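# Find the light check weight and lay it on the dish

## Task

Use the rocker balance to work out which check weight is the fake: it looks like the rest but weighs far less. The pointer sits over the white field when both pans hold equal loads and swings over a red field when one side is much heavier. Finish with the light weight lying flat on the red dish, with the dish upright. No other weight may touch, rest above, or lean against the dish or the light weight. Everything must stay in place without the robot holding it.

## Robot and tools

Robot: two arms, left_arm and right_arm. Each has 7 joints and a parallel gripper. The names are labels only and say nothing about image sides. left_arm sits on the +y side.

Frame: all reported positions share one scene frame. The origin is on the table top midway between the arms, +x points out over the table, and +z points up. Lengths are in metres, orientations are quaternions in w,x,y,z order, and speeds are in m/s and rad/s. The printed hand position can be off from the true one, more so at long reach.

Gripper: the fingers point along the gripper's +z axis and close along its y axis. The reported hand point lies between the finger pads when closed, about 2 cm behind the tips. Closing pushes the tips roughly 10 mm further out along +z.

execute_actions(actions, pictures). actions is a list holding at most one item.
- An empty list returns the current state without commanding anything.
- {"rows": [...], "steps": n} is a motion of n control steps, n from 1 to 15 (default 15). Each step lasts 1/30 s. Give 1 to 15 rows. Each row drives one step, and the last row repeats if there are fewer rows than steps.
- {"steps": n} with no rows is a wait of up to 300 steps, counted from the previous result.
- pictures (boolean) turns the camera images in the result on or off.
A refused call sends nothing to the robot.

Row layout: one list of 16 numbers covers both arms, and every entry must lie in [-1, 1]. Entries 1-7 are left_arm's joint offsets in column order: waist, shoulder, upper arm roll, elbow, forearm roll, wrist pitch, wrist roll. Entry 8 is left_arm's gripper opening. Entries 9-16 repeat this layout for right_arm. Include both arms even if only one moves.

Joint entries are offsets, not targets. One unit equals 2.036 rad. Each offset is measured from that arm's joint angles in the most recent result that listed them. Before any such result in the scene, or for later calls within the same reply, offsets count from wherever the arm is when the action begins. Offsets never chain from the row before. Sending all zeros is therefore not a pause: it pulls the arm back to the reference angles.

Stated joint ranges in radians, same for both arms:
- waist -6.283..6.283
- shoulder -2.059..2.094
- upper arm roll -6.283..6.283
- elbow -0.192..3.927
- forearm roll -6.283..6.283
- wrist pitch -1.693..3.142
- wrist roll -6.283..6.283
The true ends may differ by up to 0.010 rad. A request beyond a stated end by more than 0.010 rad is refused. Requests past the real end are cut off there, and the result then reports "joint sent to its limit". That message can refer to an earlier action. Not seeing it does not prove there is room left.

Gripper entry: this is an absolute value, not an offset. +1 is fully open and -1 is closed. To hold something, keep commanding an opening well below grip_measured; a larger gap squeezes harder, up to about 24 N per pad. Sending back the measured value still grips parts up to about 6 cm wide, but wider parts may slip. Fast closing can slam.

Motion limits: joint targets move at most 3.14 rad/s and take 0.16 s to ramp up. All joints of an arm are synchronized. Each target stays within 0.623 rad of the measured angle. Targets that would move the hand more than 70 mm from its measured spot get scaled back. Between calls the arms keep heading for the last commanded row until motion dies out or a step is HELD.

Result lines:
- The state line (left_arm: … | right_arm: …) gives each gripper's position, quaternion, and velocities.
- Joint positions and Joint velocities list 7 values per arm, then the finger gap in metres (0.084 m is fully open).
- grip_measured is the opening on the command scale.
- Joint torques are raw drive outputs. They carry offsets and noise and are nonzero even in free air.
- "joint command not followed" means the clearance check altered targets.
- HELD marks steps on which your row was not applied.
- A TORQUE FAULT, triggered when contact load hits the joint limit, stops the arm. The arm backs off, pauses 10 s, and drops the rest of the call. Load limits in N m: waist 44.5, shoulder 44.5, upper arm roll 26.7, elbow 26.7, forearm roll 26.7, wrist pitch 17.8, wrist roll 17.8. A held object's weight counts toward these.
- MOTOR HOT appears from 65 °C. At 80 °C an OVER-TEMPERATURE FAULT brakes the arm until it cools.

zoom_image(camera, region) gives an enlarged view of one camera's latest image. camera is one of cam_head_left, cam_head_right, cam_high, cam_low, cam_left_wrist, cam_right_wrist. Every image is 504x504. region is [x0, y0, x1, y1] in pixels from the top-left corner, at most 504 by 504. Calibration (K, distortion, T_world_to_cam) lets you project scene points into images.

finished_scene(scene) closes the current scene by its number and reports whether the goal holds. This cannot be undone. Ending a reply without a tool call also ends everything.

Suggested order: look, weigh candidate weights on the balance pans, read the pointer, then carry the light weight to the dish. Set it down gently, release it, and back away.

Avoid the following:
- pushing anything off the table
- dropping or flinging weights
- tipping the dish
- leaving other weights on or over the dish
- letting the arms collide or press each other
- pushing hard into objects

Occasional tugs on held parts or nudges to loose objects may happen, so grip firmly.

Each tool is called after "Call:" as name(argument=value, ...), one argument or row to a line, values as JSON.

## Session

Call:
execute_actions(
  actions=[],
)

Scene clock: 0.00 s of 7600.00 s.
left_arm: end_effector_position=(+0.3253, +0.5458, +0.3913) grip_measured=+1.00 end_effector_quat_wxyz=(-0.080, +0.956, -0.278, +0.039) end_effector_velocity=(-0.000, +0.000, -0.000) end_effector_angular_velocity=(+0.000, +0.001, +0.001) | right_arm: end_effector_position=(+0.4922, -0.3923, +0.1046) grip_measured=+1.00 end_effector_quat_wxyz=(+0.621, +0.291, +0.716, -0.130) end_effector_velocity=(-0.000, -0.000, +0.000) end_effector_angular_velocity=(-0.001, -0.002, -0.001)
Joint positions: left_arm=[ 0.466 -0.381  0.137  1.163  0.08   1.366  1.237  0.084] | right_arm=[ 0.263  0.351  0.07   0.674 -2.021  1.243 -0.129  0.084]
Joint velocities: left_arm=[ 0.001  0.     0.    -0.     0.001 -0.    -0.001 -0.   ] | right_arm=[ 0.001 -0.    -0.    -0.     0.001  0.002 -0.    -0.   ]
Joint torques (N m, as the arm reports them, + toward a larger angle): no reading
camera_calibration (this result's frames):
cam_left_wrist: T_world_to_cam=[[-0.534297, -0.825102, -0.183668, 0.726428], [-0.837026, 0.54675, -0.0212525, 0.0503871], [0.117956, 0.142379, -0.982759, 0.403597], [0, 0, 0, 1]] pos_world=[0.382697, 0.514364, 0.531131]
cam_right_wrist: T_world_to_cam=[[0.581092, 0.789744, 0.196564, 0.0389263], [0.053496, -0.278071, 0.95907, -0.163289], [0.812078, -0.546792, -0.203833, -0.464984], [0, 0, 0, 1]] pos_world=[0.363719, -0.330397, 0.0541753]

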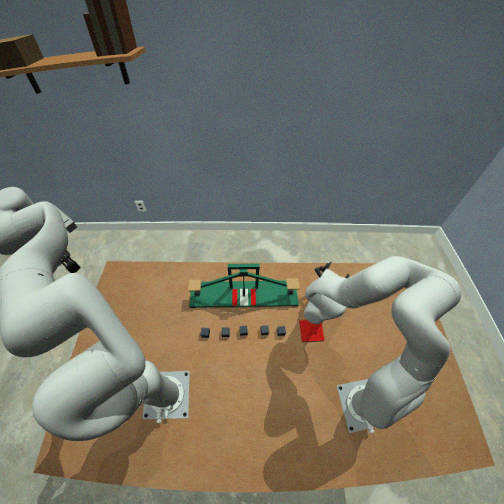

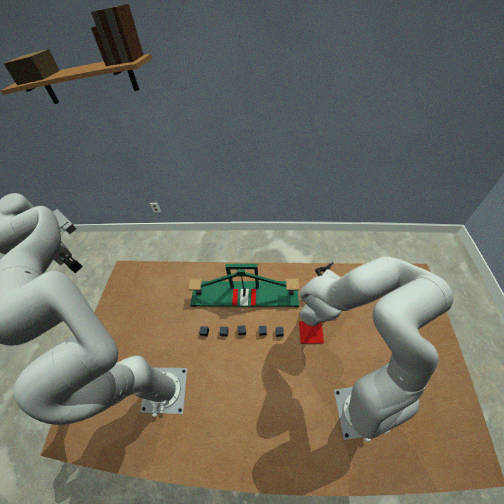

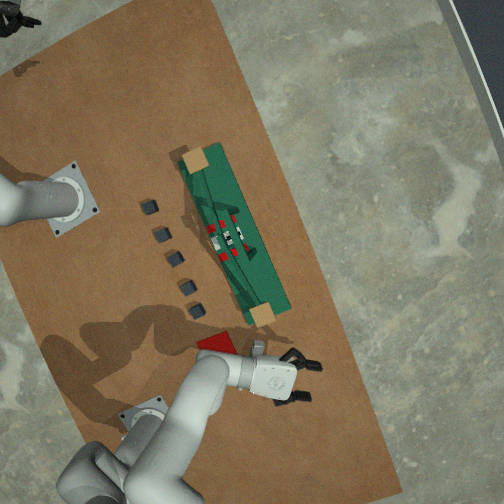

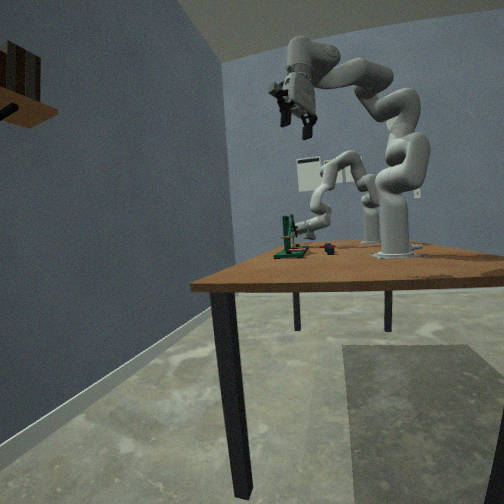

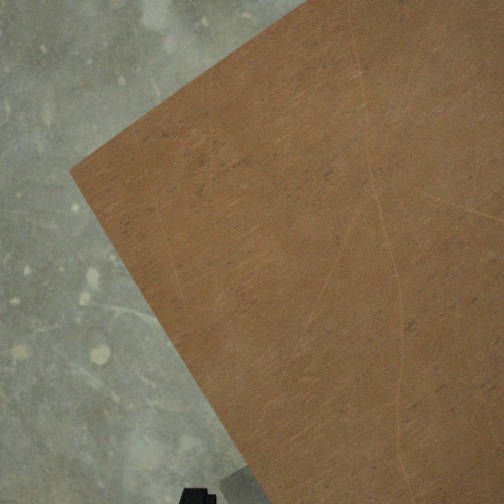

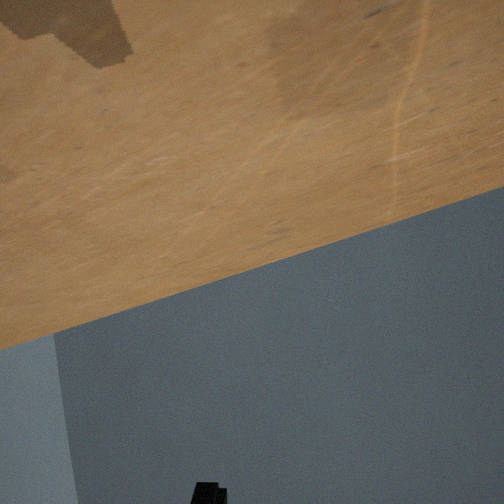

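Call:
zoom_image(
  camera="cam_high",
  region=[130, 130, 310, 370],
)

Call:
zoom_image(
  camera="cam_head_left",
  region=[180, 255, 340, 355],
)

Region (130, 130, 310, 370) of cam_high's 504x504 image, scaled by 2.100, with more detail than that image has; it fills the left 378 columns of this view, and the rest is white.

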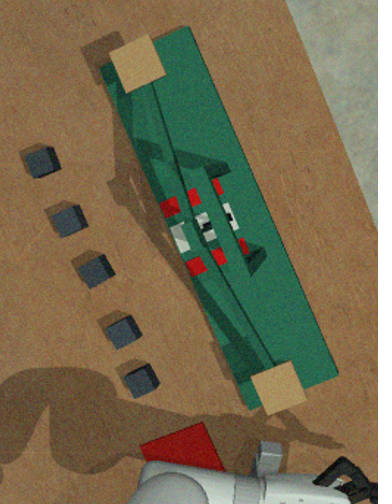

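Region (180, 255, 340, 355) of cam_head_left's 504x504 image, scaled by 3.150, with more detail than that image has; it fills the top 315 rows of this view, and the rest is white.

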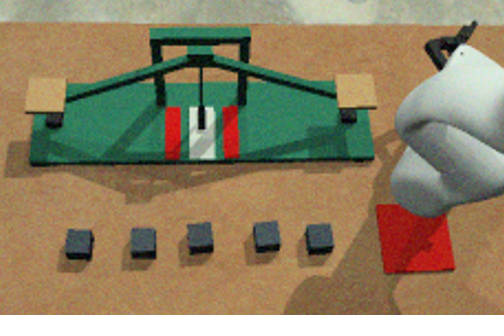

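Call:
execute_actions(
  actions=[
    {"rows":[[-0.03,-0.01,-0.005,-0.03,0,-0.015,0,1,0,-0.04,0,0,0,0,0,1],[-0.08,-0.02,-0.01,-0.07,-0.01,-0.04,0,1,0,-0.1,-0.01,0,0,0,0,1],[-0.14,-0.03,-0.02,-0.12,-0.01,-0.07,0,1,0,-0.17,-0.02,0,0.05,0,0,1],[-0.2,-0.045,-0.03,-0.18,-0.02,-0.1,0.005,1,0,-0.23,-0.03,0,0.15,0,0,1],[-0.26,-0.06,-0.035,-0.23,-0.02,-0.13,0.01,1,0,-0.28,-0.034,0,0.25,0,0,1],[-0.26,-0.06,-0.035,-0.23,-0.02,-0.13,0.01,1,0,-0.3,-0.034,0,0.35,-0.02,0,1],[-0.32,-0.07,-0.045,-0.29,-0.025,-0.16,0.01,1,0,-0.32,-0.034,0,0.45,-0.04,0,1],[-0.32,-0.07,-0.045,-0.29,-0.025,-0.16,0.01,1,0,-0.32,-0.034,0,0.55,-0.06,0,1],[-0.38,-0.085,-0.05,-0.34,-0.03,-0.19,0.01,1,0,-0.32,-0.034,0,0.65,-0.08,0,1],[-0.38,-0.085,-0.05,-0.34,-0.03,-0.19,0.01,1,0,-0.32,-0.034,0,0.75,-0.1,-0.05,1],[-0.44,-0.1,-0.06,-0.4,-0.035,-0.22,0.015,1,0,-0.32,-0.034,0,0.85,-0.12,-0.1,1],[-0.44,-0.1,-0.06,-0.4,-0.035,-0.22,0.015,1,0,-0.32,-0.034,0,0.93,-0.14,-0.15,1],[-0.48,-0.108,-0.065,-0.43,-0.038,-0.24,0.015,1,0,-0.32,-0.034,0,0.993,-0.15,-0.2,1],[-0.504,-0.112,-0.067,-0.449,-0.039,-0.25,0.015,1,0,-0.32,-0.034,0,0.993,-0.15,-0.2,1]],"steps":15},
  ],
)

Call:
execute_actions(
  actions=[
    {"steps":30},
  ],
)

Scene clock: 57.03 s of 7600.00 s.
left_arm: end_effector_position=(+0.3809, +0.3693, +0.2855) grip_measured=+1.00 end_effector_quat_wxyz=(-0.040, +0.869, -0.491, +0.037) end_effector_velocity=(-0.012, -0.422, -0.267) end_effector_angular_velocity=(-0.071, +0.152, -1.062) | right_arm: end_effector_position=(+0.4497, -0.4289, +0.2459) grip_measured=+1.00 end_effector_quat_wxyz=(+0.524, +0.627, +0.576, -0.037) end_effector_velocity=(-0.261, +0.176, +0.004) end_effector_angular_velocity=(+2.480, +0.869, -0.650)
Joint positions: left_arm=[ 0.079 -0.47   0.082  0.809  0.049  1.169  1.249  0.084] | right_arm=[ 0.263 -0.174  0.014  0.677 -1.365  1.073 -0.211  0.084]
Joint velocities: left_arm=[-0.898 -0.222 -0.133 -0.885 -0.077 -0.496  0.03   0.   ] | right_arm=[ 0.001 -1.195 -0.115  0.022  3.031 -1.082 -1.484  0.   ]
Joint torques (N m, as the arm reports them, + toward a larger angle): left_arm=[ -0.14 -13.06   1.01  15.35   0.19  -2.67   0.27] | right_arm=[ 0.05 -6.51  1.06  9.23 -0.15  0.37 -2.06]
Steps of this call (steps 1 to 90: nothing new was sent; then 53.53 s passed at rest; steps 91 to 105: all 15 steps of this action). Readings (joint positions):
91: left_arm=[0.466 -0.381 0.137 1.163 0.080 1.366 1.237] | right_arm=[0.263 0.350 0.070 0.674 -2.021 1.243 -0.129]
92: left_arm=[0.462 -0.383 0.137 1.159 0.080 1.362 1.237] | right_arm=[0.263 0.346 0.070 0.674 -2.021 1.243 -0.129]
94: left_arm=[0.416 -0.397 0.137 1.118 0.079 1.337 1.237] | right_arm=[0.263 0.299 0.069 0.668 -2.020 1.242 -0.129]
98: left_arm=[0.290 -0.422 0.111 1.006 0.067 1.278 1.242] | right_arm=[0.263 0.151 0.049 0.677 -1.905 1.242 -0.129]
105: the state above
camera_calibration (this result's frames):
cam_left_wrist: T_world_to_cam=[[-0.855913, -0.503999, -0.115746, 0.575646], [-0.505586, 0.862601, -0.0173928, -0.0528402], [0.108609, 0.043633, -0.993127, 0.361169], [0, 0, 0, 1]] pos_world=[0.426762, 0.319947, 0.424396]
cam_right_wrist: T_world_to_cam=[[0.753974, 0.19463, 0.627409, -0.374146], [-0.346392, -0.693726, 0.631472, -0.224566], [0.558153, -0.693443, -0.455633, -0.308476], [0, 0, 0, 1]] pos_world=[0.376485, -0.296878, 0.235998]

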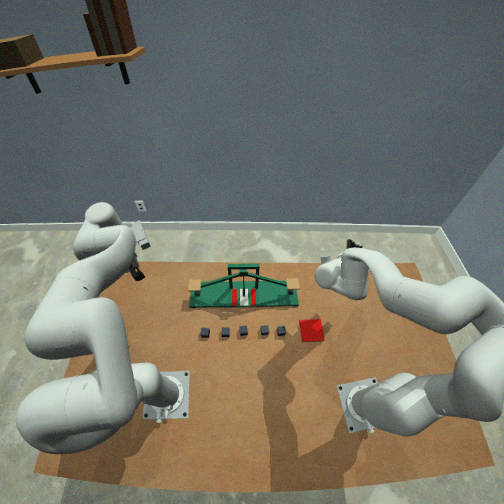

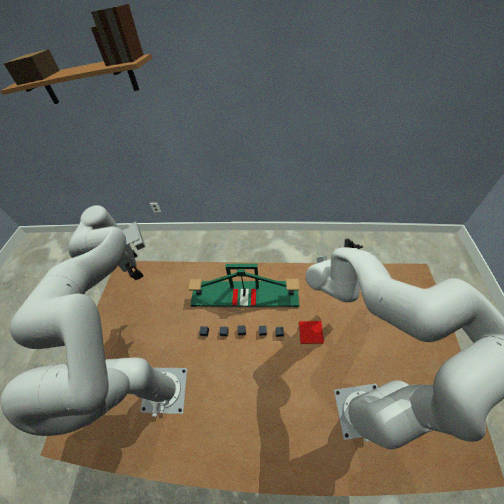

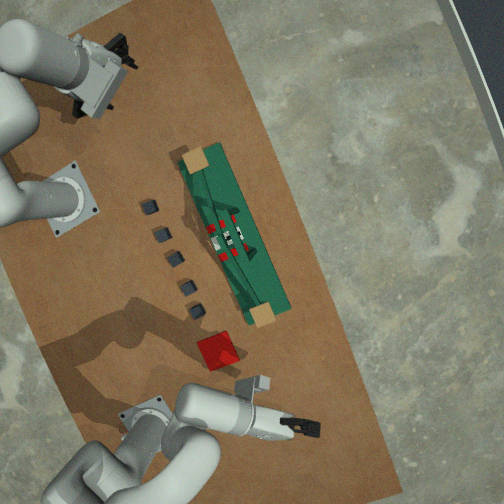

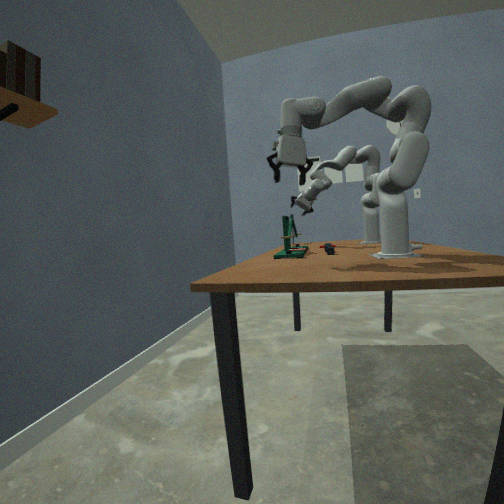

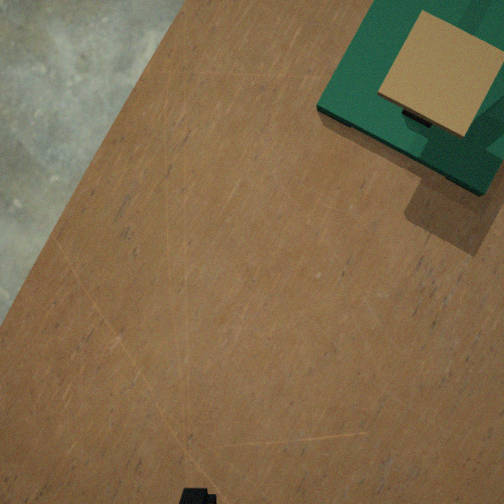

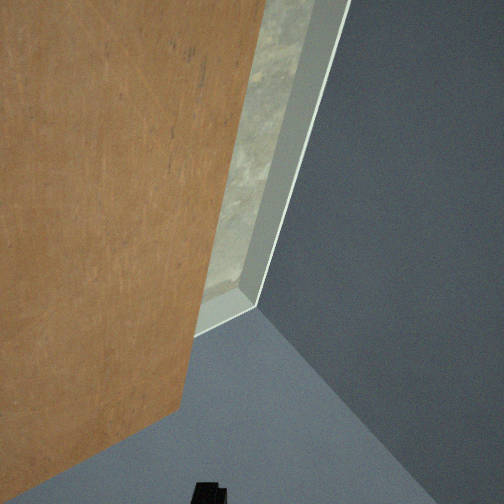

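Scene clock: 58.03 s of 7600.00 s.
left_arm: end_effector_position=(+0.2590, +0.1536, +0.1211) grip_measured=+1.00 end_effector_quat_wxyz=(+0.001, -0.644, +0.765, -0.001) end_effector_velocity=(-0.005, +0.000, -0.004) end_effector_angular_velocity=(+0.006, +0.008, -0.009) | right_arm: end_effector_position=(+0.3355, -0.2860, +0.1859) grip_measured=+1.00 end_effector_quat_wxyz=(+0.002, +0.895, +0.445, +0.019) end_effector_velocity=(-0.000, +0.001, +0.000) end_effector_angular_velocity=(+0.002, -0.000, +0.000)
Joint positions: left_arm=[-0.559 -0.609  0.001  0.251  0.001  0.857  1.268  0.084] | right_arm=[ 0.263 -0.301  0.001  0.674 -0.     0.938 -0.536  0.084]
Joint velocities: left_arm=[-0.005  0.    -0.004 -0.01  -0.     0.     0.001  0.   ] | right_arm=[ 0.001 -0.     0.     0.     0.003  0.     0.    -0.   ]
Joint torques (N m, as the arm reports them, + toward a larger angle): left_arm=[-0.14 -6.18  1.35 14.47  0.3  -2.54  0.15] | right_arm=[ -0.57 -15.3   -0.58  12.38   0.32  -1.72  -0.49]
Steps of this call (steps 1 to 30: the robot went on to your last target). Readings (joint positions):
1: left_arm=[0.049 -0.477 0.077 0.780 0.047 1.153 1.250] | right_arm=[0.263 -0.210 0.011 0.677 -1.263 1.039 -0.269]
2: left_arm=[0.018 -0.484 0.073 0.751 0.044 1.137 1.251] | right_arm=[0.263 -0.237 0.008 0.677 -1.160 1.011 -0.332]
4: left_arm=[-0.046 -0.498 0.065 0.695 0.040 1.106 1.253] | right_arm=[0.264 -0.270 0.005 0.676 -0.952 0.974 -0.431]
8: left_arm=[-0.177 -0.526 0.048 0.582 0.030 1.042 1.257] | right_arm=[0.263 -0.292 0.002 0.673 -0.534 0.946 -0.513]
30: the state above
camera_calibration (this result's frames):
cam_left_wrist: T_world_to_cam=[[-0.983078, 0.182823, -0.0115155, 0.258368], [0.182771, 0.98314, 0.00545173, -0.130828], [0.0123181, 0.00325477, -0.999919, 0.252594], [0, 0, 0, 1]] pos_world=[0.274796, 0.0805648, 0.256262]
cam_right_wrist: T_world_to_cam=[[0.783019, -0.621788, 0.0161317, -0.407864], [-0.620787, -0.78285, -0.0420673, 0.0646722], [0.0387856, 0.0229251, -0.998985, 0.30716], [0, 0, 0, 1]] pos_world=[0.3476, -0.210018, 0.316148]

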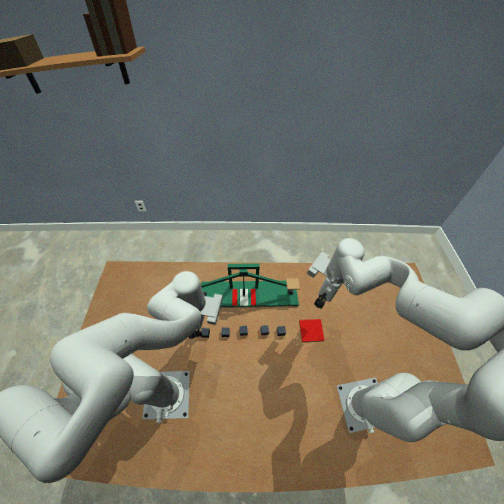

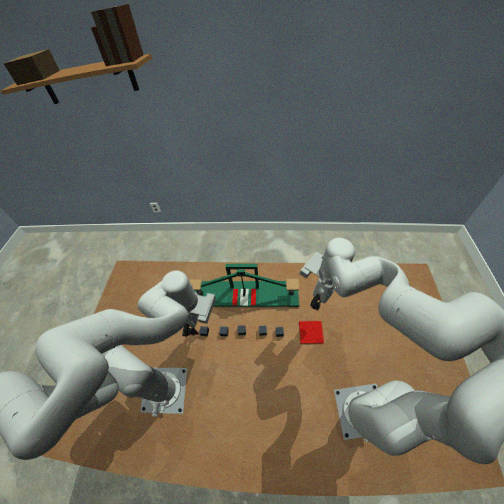

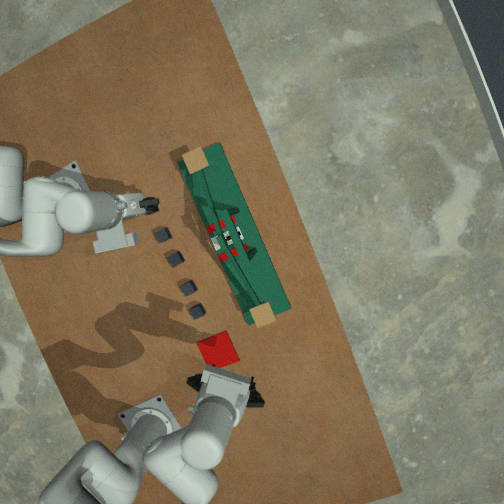

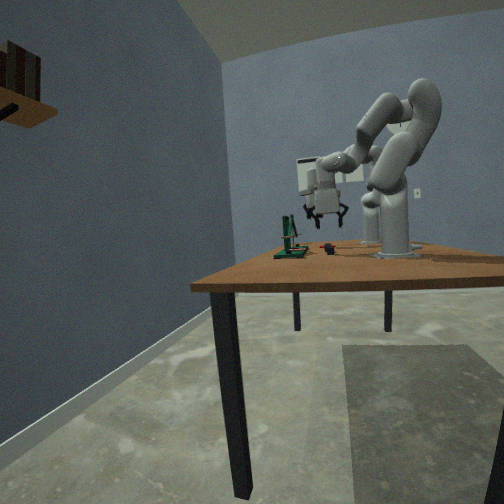

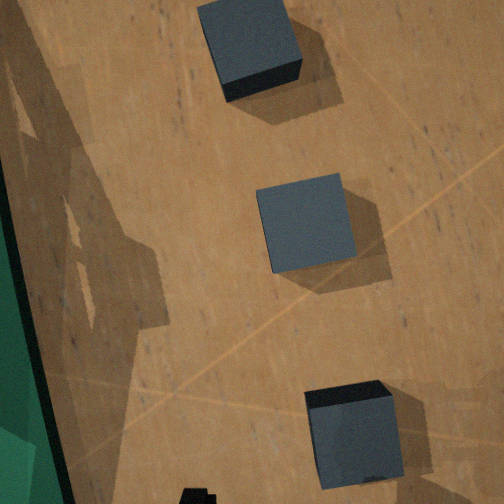

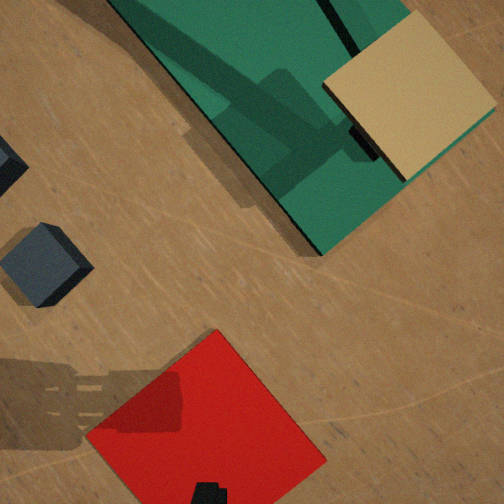

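Call:
execute_actions(
  actions=[
    {"rows":[[-0.004,0.005,0,-0.003,0,-0.008,-0.03,0.8,0.02,0,0,0,0,0,-0.01,0.8],[-0.008,0.015,0,-0.008,0,-0.022,-0.06,0.6,0.05,0.01,0,0,0,-0.005,-0.03,0.6],[-0.008,0.03,0,-0.016,0,-0.045,-0.094,0.5,0.09,0.02,0,0.002,0,-0.015,-0.05,0.5],[-0.008,0.045,0,-0.024,0,-0.068,-0.094,0.5,0.13,0.035,0,0.004,0,-0.025,-0.075,0.5],[-0.008,0.058,0,-0.031,0,-0.088,-0.094,0.5,0.17,0.055,0,0.006,0,-0.04,-0.095,0.5],[-0.008,0.08,0,-0.036,0,-0.115,-0.094,0.5,0.19,0.075,0,0.008,0,-0.055,-0.108,0.5],[-0.008,0.1,0,-0.04,0,-0.14,-0.094,0.5,0.203,0.095,0,0.01,0,-0.07,-0.115,0.5],[-0.008,0.12,0,-0.044,0,-0.163,-0.094,0.5,0.203,0.111,0,0.012,0,-0.081,-0.115,0.5]],"steps":15},
  ],
)

Call:
execute_actions(
  actions=[
    {"steps":10},
  ],
)

Scene clock: 98.07 s of 7600.00 s.
left_arm: end_effector_position=(+0.2538, +0.1515, +0.0505) grip_measured=+0.49 end_effector_quat_wxyz=(+0.000, +0.708, -0.706, -0.001) end_effector_velocity=(+0.034, -0.019, +0.015) end_effector_angular_velocity=(-0.052, -0.098, -0.001) | right_arm: end_effector_position=(+0.2655, -0.1424, +0.1203) grip_measured=+0.49 end_effector_quat_wxyz=(+0.000, +0.710, +0.704, -0.004) end_effector_velocity=(-0.044, +0.061, -0.046) end_effector_angular_velocity=(-0.011, +0.014, +0.304)
Joint positions: left_arm=[-0.575 -0.366  0.001  0.161  0.001  0.53   1.077  0.065] | right_arm=[ 0.67  -0.079  0.006  0.695 -0.     0.781 -0.763  0.065]
Joint velocities: left_arm=[-0.002  0.018 -0.002  0.041 -0.001 -0.088 -0.003  0.   ] | right_arm=[ 0.196  0.146 -0.01   0.01  -0.    -0.118 -0.118  0.   ]
Joint torques (N m, as the arm reports them, + toward a larger angle): left_arm=[  0.   -11.12   1.42  11.71  -0.14  -2.54   0.21] | right_arm=[ -6.35 -27.84  -7.96  13.56   0.19  -2.01  -0.05]
Steps of this call (steps 1 to 15: the robot went on to your last target; steps 16 to 90: nothing new was sent; then 36.53 s passed at rest; steps 91 to 105: all 15 steps of this action). Readings (joint positions):
91: left_arm=[-0.560 -0.609 0.000 0.249 0.001 0.857 1.268] | right_arm=[0.263 -0.301 0.001 0.674 -0.000 0.938 -0.536]
92: left_arm=[-0.560 -0.608 0.000 0.249 0.001 0.855 1.262] | right_arm=[0.268 -0.301 -0.000 0.675 -0.000 0.938 -0.539]
94: left_arm=[-0.566 -0.598 0.001 0.245 0.001 0.837 1.209] | right_arm=[0.313 -0.297 -0.005 0.675 -0.000 0.935 -0.566]
98: left_arm=[-0.574 -0.502 0.001 0.199 0.001 0.698 1.095] | right_arm=[0.474 -0.235 0.003 0.682 -0.000 0.889 -0.655]
105: the state above
camera_calibration (this result's frames):
cam_left_wrist: T_world_to_cam=[[-0.999937, 0.00918351, -0.00648955, 0.28319], [0.00913482, 0.99993, 0.00749296, -0.0860414], [0.00655791, 0.0074332, -0.999951, 0.182895], [0, 0, 0, 1]] pos_world=[0.282758, 0.0820753, 0.185368]
cam_right_wrist: T_world_to_cam=[[0.99948, -0.0315193, -0.00682651, -0.233351], [-0.0315488, -0.999493, -0.00426221, -0.0610217], [-0.0066887, 0.00447537, -0.999968, 0.250594], [0, 0, 0, 1]] pos_world=[0.232981, -0.0694673, 0.248733]

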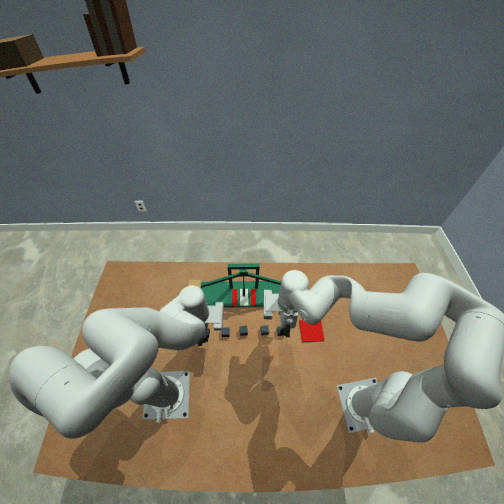

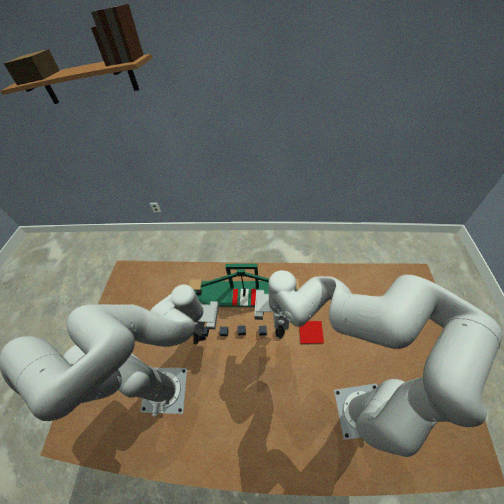

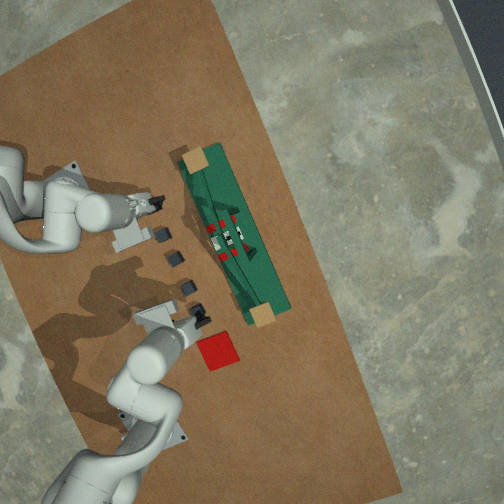

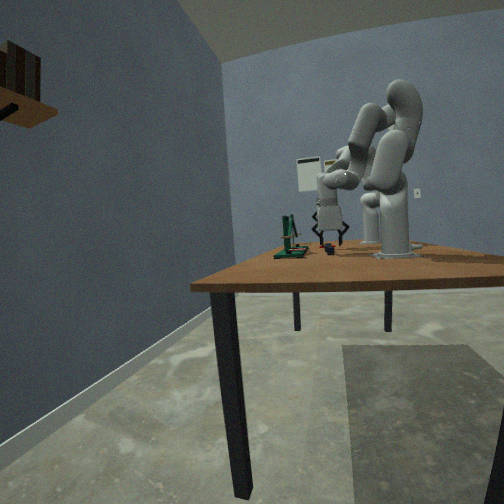

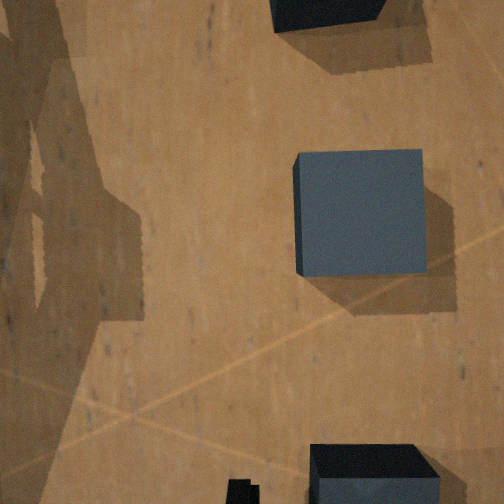

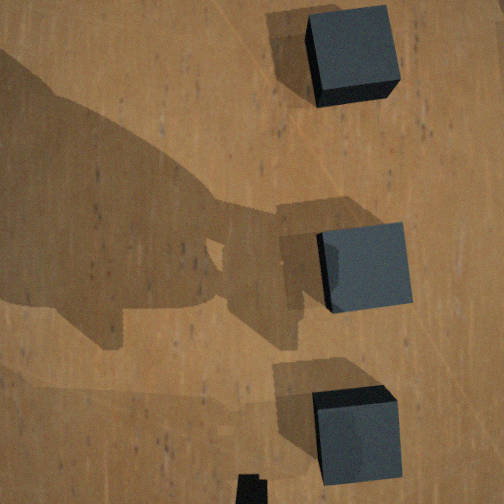

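Scene clock: 98.40 s of 7600.00 s.
left_arm: end_effector_position=(+0.2549, +0.1509, +0.0508) grip_measured=+0.49 end_effector_quat_wxyz=(-0.000, +0.708, -0.706, +0.001) end_effector_velocity=(-0.001, +0.000, -0.001) end_effector_angular_velocity=(+0.001, +0.004, +0.001) | right_arm: end_effector_position=(+0.2679, -0.1401, +0.1212) grip_measured=+0.49 end_effector_quat_wxyz=(+0.000, +0.708, +0.706, +0.001) end_effector_velocity=(-0.004, +0.002, -0.003) end_effector_angular_velocity=(-0.005, +0.005, +0.011)
Joint positions: left_arm=[-0.575 -0.365  0.001  0.161  0.001  0.525  1.077  0.065] | right_arm=[ 0.675 -0.076  0.     0.699 -0.     0.773 -0.77   0.065]
Joint velocities: left_arm=[-0.     0.004  0.    -0.001 -0.002 -0.001  0.    -0.   ] | right_arm=[ 0.005  0.005  0.005 -0.003  0.001 -0.001 -0.001 -0.   ]
Joint torques (N m, as the arm reports them, + toward a larger angle): left_arm=[ 0.25 -9.47  1.49 11.7   0.02 -2.64  0.3 ] | right_arm=[ -0.41 -19.78  -0.75  11.45   0.21  -1.69  -0.39]
Steps of this call (steps 1 to 10: the robot went on to your last target). Readings (joint positions):
1: left_arm=[-0.575 -0.366 0.001 0.162 0.001 0.528 1.077] | right_arm=[0.674 -0.076 0.005 0.695 -0.000 0.777 -0.766]
2: left_arm=[-0.575 -0.366 0.001 0.162 0.001 0.526 1.077] | right_arm=[0.675 -0.076 0.003 0.697 -0.000 0.776 -0.768]
4: left_arm=[-0.575 -0.366 0.001 0.162 0.001 0.525 1.077] | right_arm=[0.674 -0.076 -0.001 0.699 -0.000 0.774 -0.769]
8: left_arm=[-0.575 -0.365 0.001 0.161 0.001 0.525 1.077] | right_arm=[0.675 -0.076 -0.000 0.699 -0.000 0.773 -0.770]
10: the state above
camera_calibration (this result's frames):
cam_left_wrist: T_world_to_cam=[[-0.999908, 0.00892766, -0.0101782, 0.2845], [0.00887092, 0.999945, 0.0056056, -0.0852617], [0.0102277, 0.0055148, -0.999932, 0.182513], [0, 0, 0, 1]] pos_world=[0.283364, 0.0817106, 0.185875]
cam_right_wrist: T_world_to_cam=[[0.999677, -0.0253783, -0.00140187, -0.235497], [-0.0253921, -0.999619, -0.0108612, -0.0594698], [-0.0011257, 0.0108933, -0.99994, 0.250907], [0, 0, 0, 1]] pos_world=[0.234193, -0.0681568, 0.249916]

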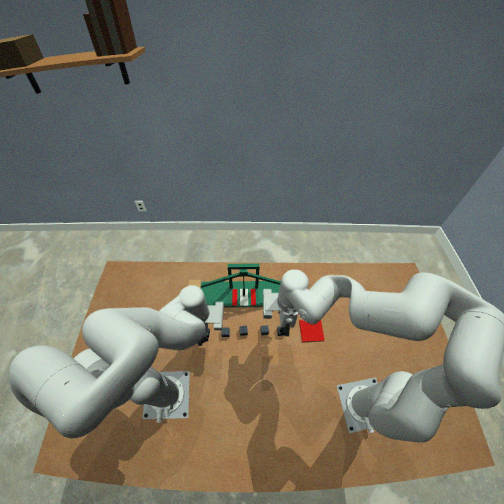

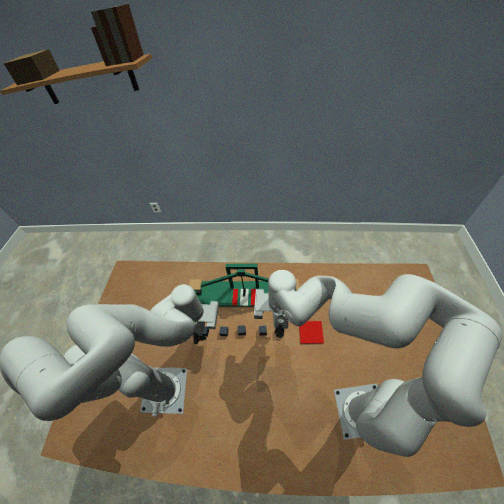

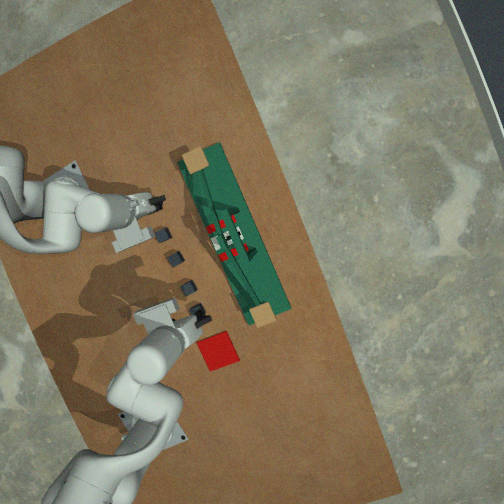

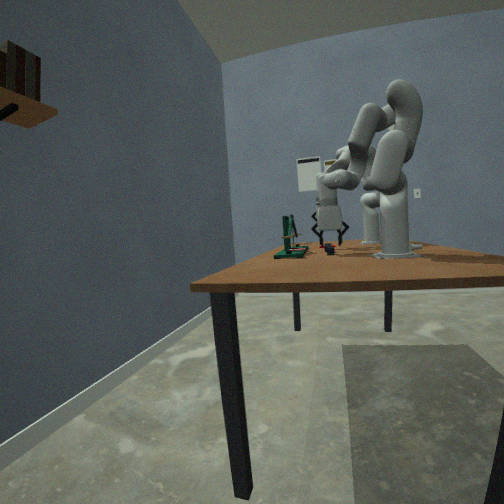

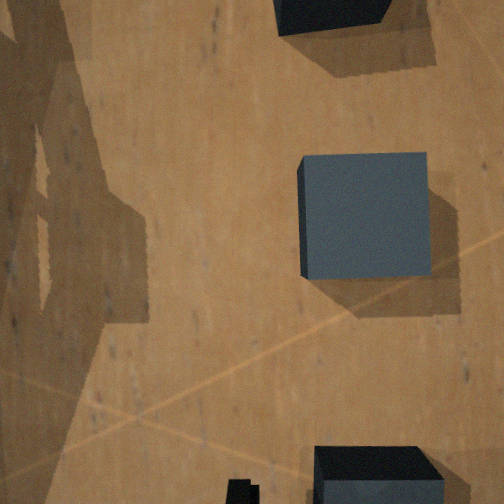

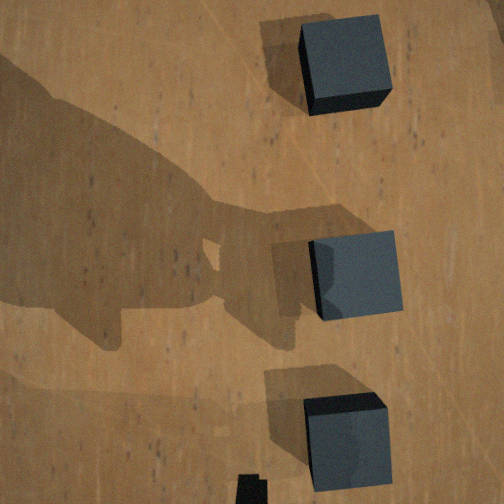

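Call:
execute_actions(
  actions=[
    {"rows":[[0,0.008,0,0,0,-0.009,0,0.45,-0.002,0.01,0,-0.004,0,-0.014,-0.002,0.45],[0,0.02,0,-0.002,0,-0.022,0,0.45,-0.004,0.03,0,-0.012,0,-0.042,-0.004,0.45],[0,0.033,0,-0.003,0,-0.036,0,0.45,-0.004,0.0565,0,-0.023,0,-0.079,-0.004,0.45],[0,0.045,0,-0.004,0,-0.049,0,0.45,-0.004,0.078,0,-0.026,0,-0.103,-0.004,0.45],[0,0.054,0,-0.004,0,-0.058,0,0.45,-0.004,0.095,0,-0.028,0,-0.122,-0.004,0.45],[0,0.06,0,-0.005,0,-0.065,0,0.45,-0.004,0.107,0,-0.03,0,-0.136,-0.004,0.45],[0,0.0634,0,-0.005,0,-0.0685,0,0.45,-0.004,0.115,0,-0.031,0,-0.145,-0.004,0.45],[0,0.0634,0,-0.005,0,-0.0685,0,0.45,-0.004,0.12,0,-0.031,0,-0.15,-0.004,0.45]],"steps":15},
  ],
)

Call:
execute_actions(
  actions=[
    {"steps":6},
  ],
)

Scene clock: 119.53 s of 7600.00 s.
left_arm: end_effector_position=(+0.2553, +0.1507, +0.0251) grip_measured=+0.44 end_effector_quat_wxyz=(-0.000, +0.708, -0.706, +0.001) end_effector_velocity=(+0.003, -0.002, +0.001) end_effector_angular_velocity=(-0.005, -0.009, -0.000) | right_arm: end_effector_position=(+0.2697, -0.1428, +0.0256) grip_measured=+0.44 end_effector_quat_wxyz=(+0.000, +0.708, +0.706, +0.000) end_effector_velocity=(+0.022, +0.020, +0.019) end_effector_angular_velocity=(+0.060, -0.059, -0.005)
Joint positions: left_arm=[-0.575 -0.237  0.001  0.151  0.001  0.386  1.077  0.063] | right_arm=[ 0.667  0.167  0.     0.637 -0.     0.469 -0.778  0.063]
Joint velocities: left_arm=[-0.     0.001 -0.     0.003  0.    -0.008 -0.     0.   ] | right_arm=[-0.001 -0.017 -0.003  0.032  0.001 -0.035  0.     0.   ]
Joint torques (N m, as the arm reports them, + toward a larger angle): left_arm=[  0.52 -11.78   1.34   9.99   0.02  -2.46   0.17] | right_arm=[ -0.53 -21.63  -0.67   8.32   0.18  -1.4   -0.44]
Steps of this call (steps 1 to 15: the robot went on to your last target; steps 16 to 90: nothing new was sent; then 17.63 s passed at rest; steps 91 to 105: all 15 steps of this action). Readings (joint positions):
91: left_arm=[-0.575 -0.364 0.001 0.161 0.001 0.525 1.077] | right_arm=[0.676 -0.075 0.001 0.699 -0.000 0.773 -0.770]
92: left_arm=[-0.575 -0.362 0.001 0.161 0.001 0.521 1.077] | right_arm=[0.676 -0.072 0.001 0.698 -0.000 0.767 -0.771]
94: left_arm=[-0.575 -0.339 0.001 0.160 0.001 0.495 1.077] | right_arm=[0.672 -0.046 0.001 0.690 -0.000 0.723 -0.774]
98: left_arm=[-0.575 -0.261 0.001 0.152 0.001 0.414 1.077] | right_arm=[0.667 0.091 -0.000 0.647 -0.000 0.561 -0.778]
105: the state above
camera_calibration (this result's frames):
cam_left_wrist: T_world_to_cam=[[-0.999898, 0.00898023, -0.0110706, 0.284664], [0.00892369, 0.999947, 0.00514621, -0.0848905], [0.0111162, 0.00504689, -0.999925, 0.1567], [0, 0, 0, 1]] pos_world=[0.28365, 0.0815388, 0.160277]
cam_right_wrist: T_world_to_cam=[[0.999679, -0.0252549, -0.00197961, -0.237518], [-0.0252742, -0.999626, -0.0104433, -0.0631738], [-0.00171513, 0.01049, -0.999944, 0.155393], [0, 0, 0, 1]] pos_world=[0.236111, -0.0707787, 0.154254]

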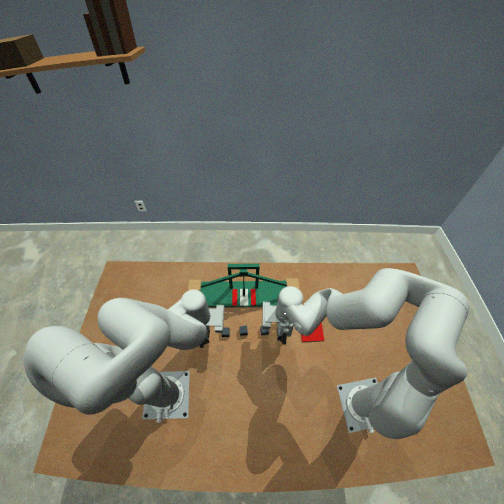

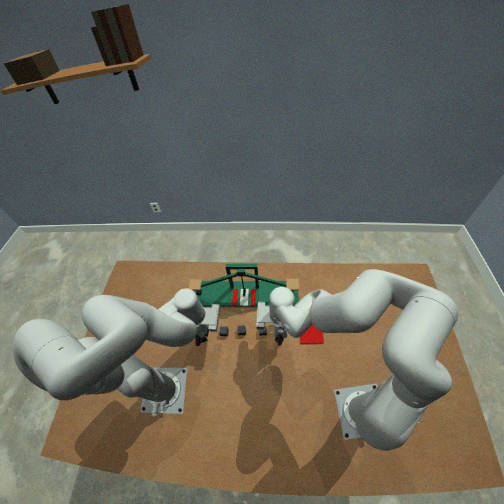

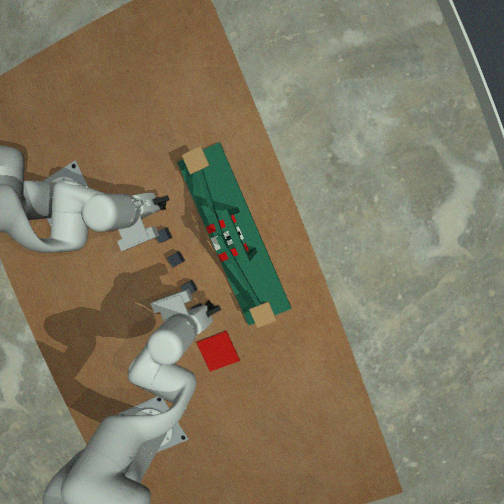

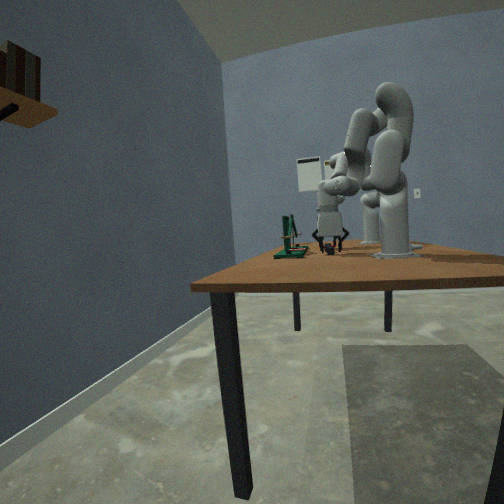

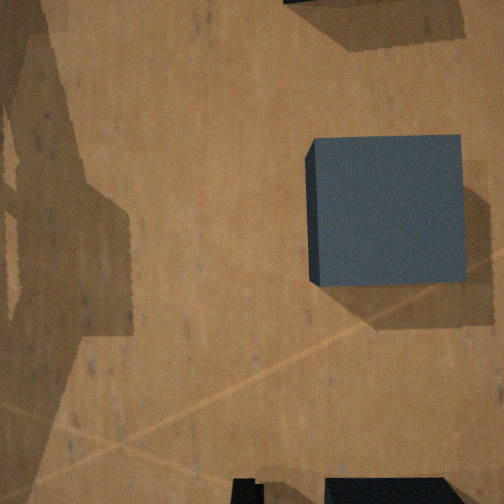

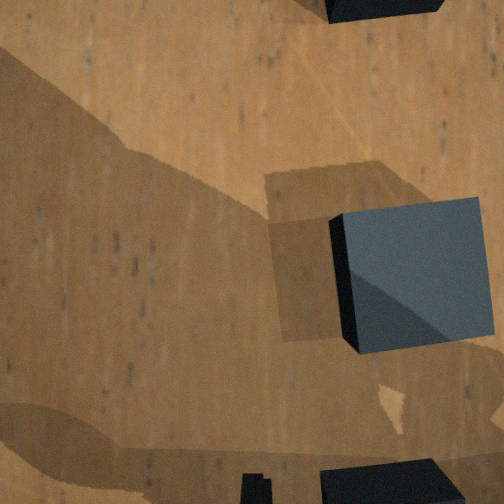

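Scene clock: 119.73 s of 7600.00 s.
left_arm: end_effector_position=(+0.2551, +0.1508, +0.0250) grip_measured=+0.44 end_effector_quat_wxyz=(-0.000, +0.708, -0.706, +0.001) end_effector_velocity=(-0.001, +0.001, -0.001) end_effector_angular_velocity=(+0.002, +0.003, +0.003) | right_arm: end_effector_position=(+0.2697, -0.1429, +0.0253) grip_measured=+0.44 end_effector_quat_wxyz=(+0.000, +0.708, +0.706, +0.001) end_effector_velocity=(-0.004, -0.003, -0.005) end_effector_angular_velocity=(-0.009, +0.010, +0.002)
Joint positions: left_arm=[-0.575 -0.236  0.001  0.151  0.001  0.386  1.077  0.063] | right_arm=[ 0.667  0.167  0.     0.636 -0.     0.468 -0.778  0.063]
Joint velocities: left_arm=[ 0.     0.002  0.    -0.001 -0.     0.001 -0.002  0.   ] | right_arm=[-0.     0.007  0.003 -0.006 -0.    -0.     0.    -0.   ]
Joint torques (N m, as the arm reports them, + toward a larger angle): left_arm=[ -0.44 -11.77   1.21   9.93   0.21  -2.67   0.18] | right_arm=[ -0.53 -22.4   -0.98   9.28   0.05  -1.7   -0.46]
Steps of this call (steps 1 to 6: the robot went on to your last target). Readings (joint positions):
1: left_arm=[-0.575 -0.237 0.001 0.151 0.001 0.386 1.077] | right_arm=[0.667 0.167 0.000 0.638 -0.000 0.469 -0.778]
2: left_arm=[-0.575 -0.237 0.001 0.151 0.001 0.386 1.077] | right_arm=[0.667 0.166 0.000 0.638 -0.000 0.468 -0.778]
4: left_arm=[-0.575 -0.237 0.001 0.151 0.001 0.386 1.077] | right_arm=[0.667 0.167 0.000 0.637 -0.000 0.468 -0.778]
6: the state above
camera_calibration (this result's frames):
cam_left_wrist: T_world_to_cam=[[-0.999902, 0.00896325, -0.0107204, 0.284471], [0.00890655, 0.999946, 0.00532437, -0.0849905], [0.0107675, 0.00522837, -0.999928, 0.156584], [0, 0, 0, 1]] pos_world=[0.283515, 0.0816174, 0.160075]
cam_right_wrist: T_world_to_cam=[[0.999678, -0.0253267, -0.0017835, -0.237477], [-0.0253443, -0.999622, -0.0106392, -0.0632684], [-0.00151337, 0.0106809, -0.999942, 0.155085], [0, 0, 0, 1]] pos_world=[0.236031, -0.0709155, 0.15398]

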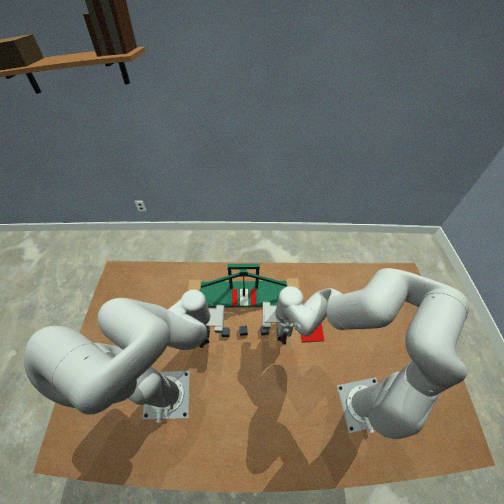

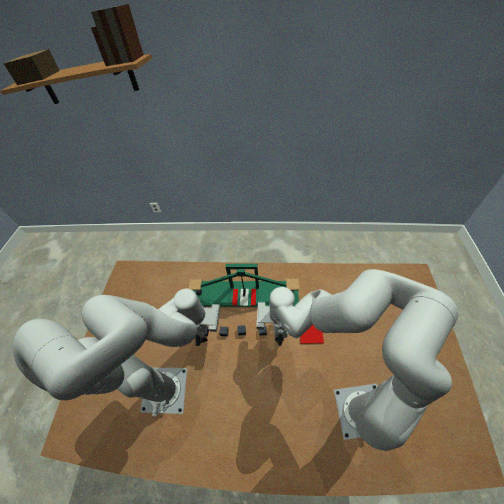

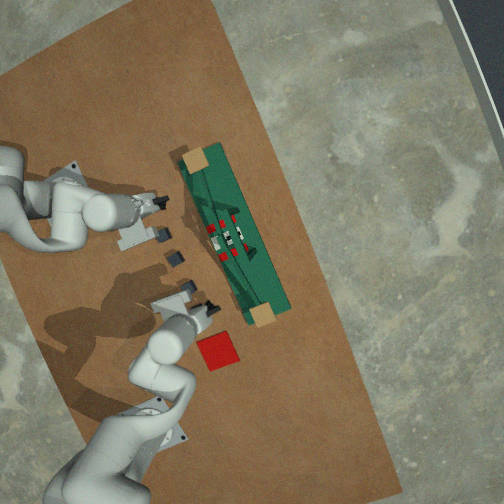

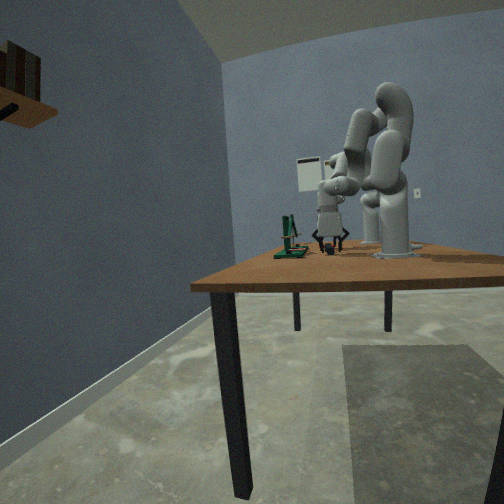

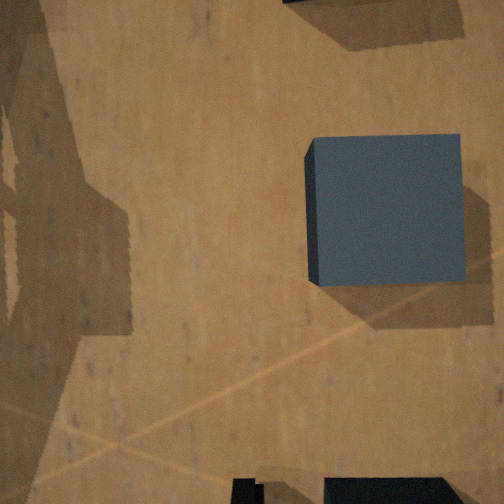

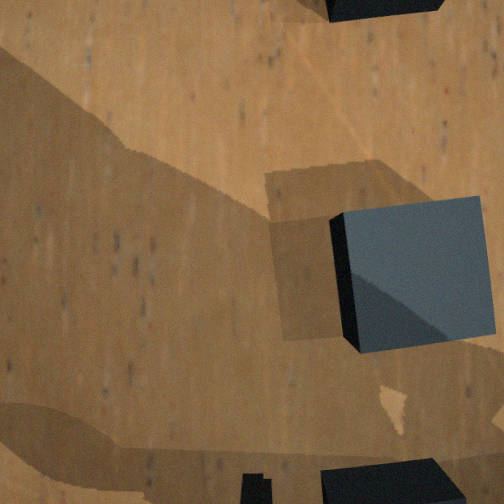

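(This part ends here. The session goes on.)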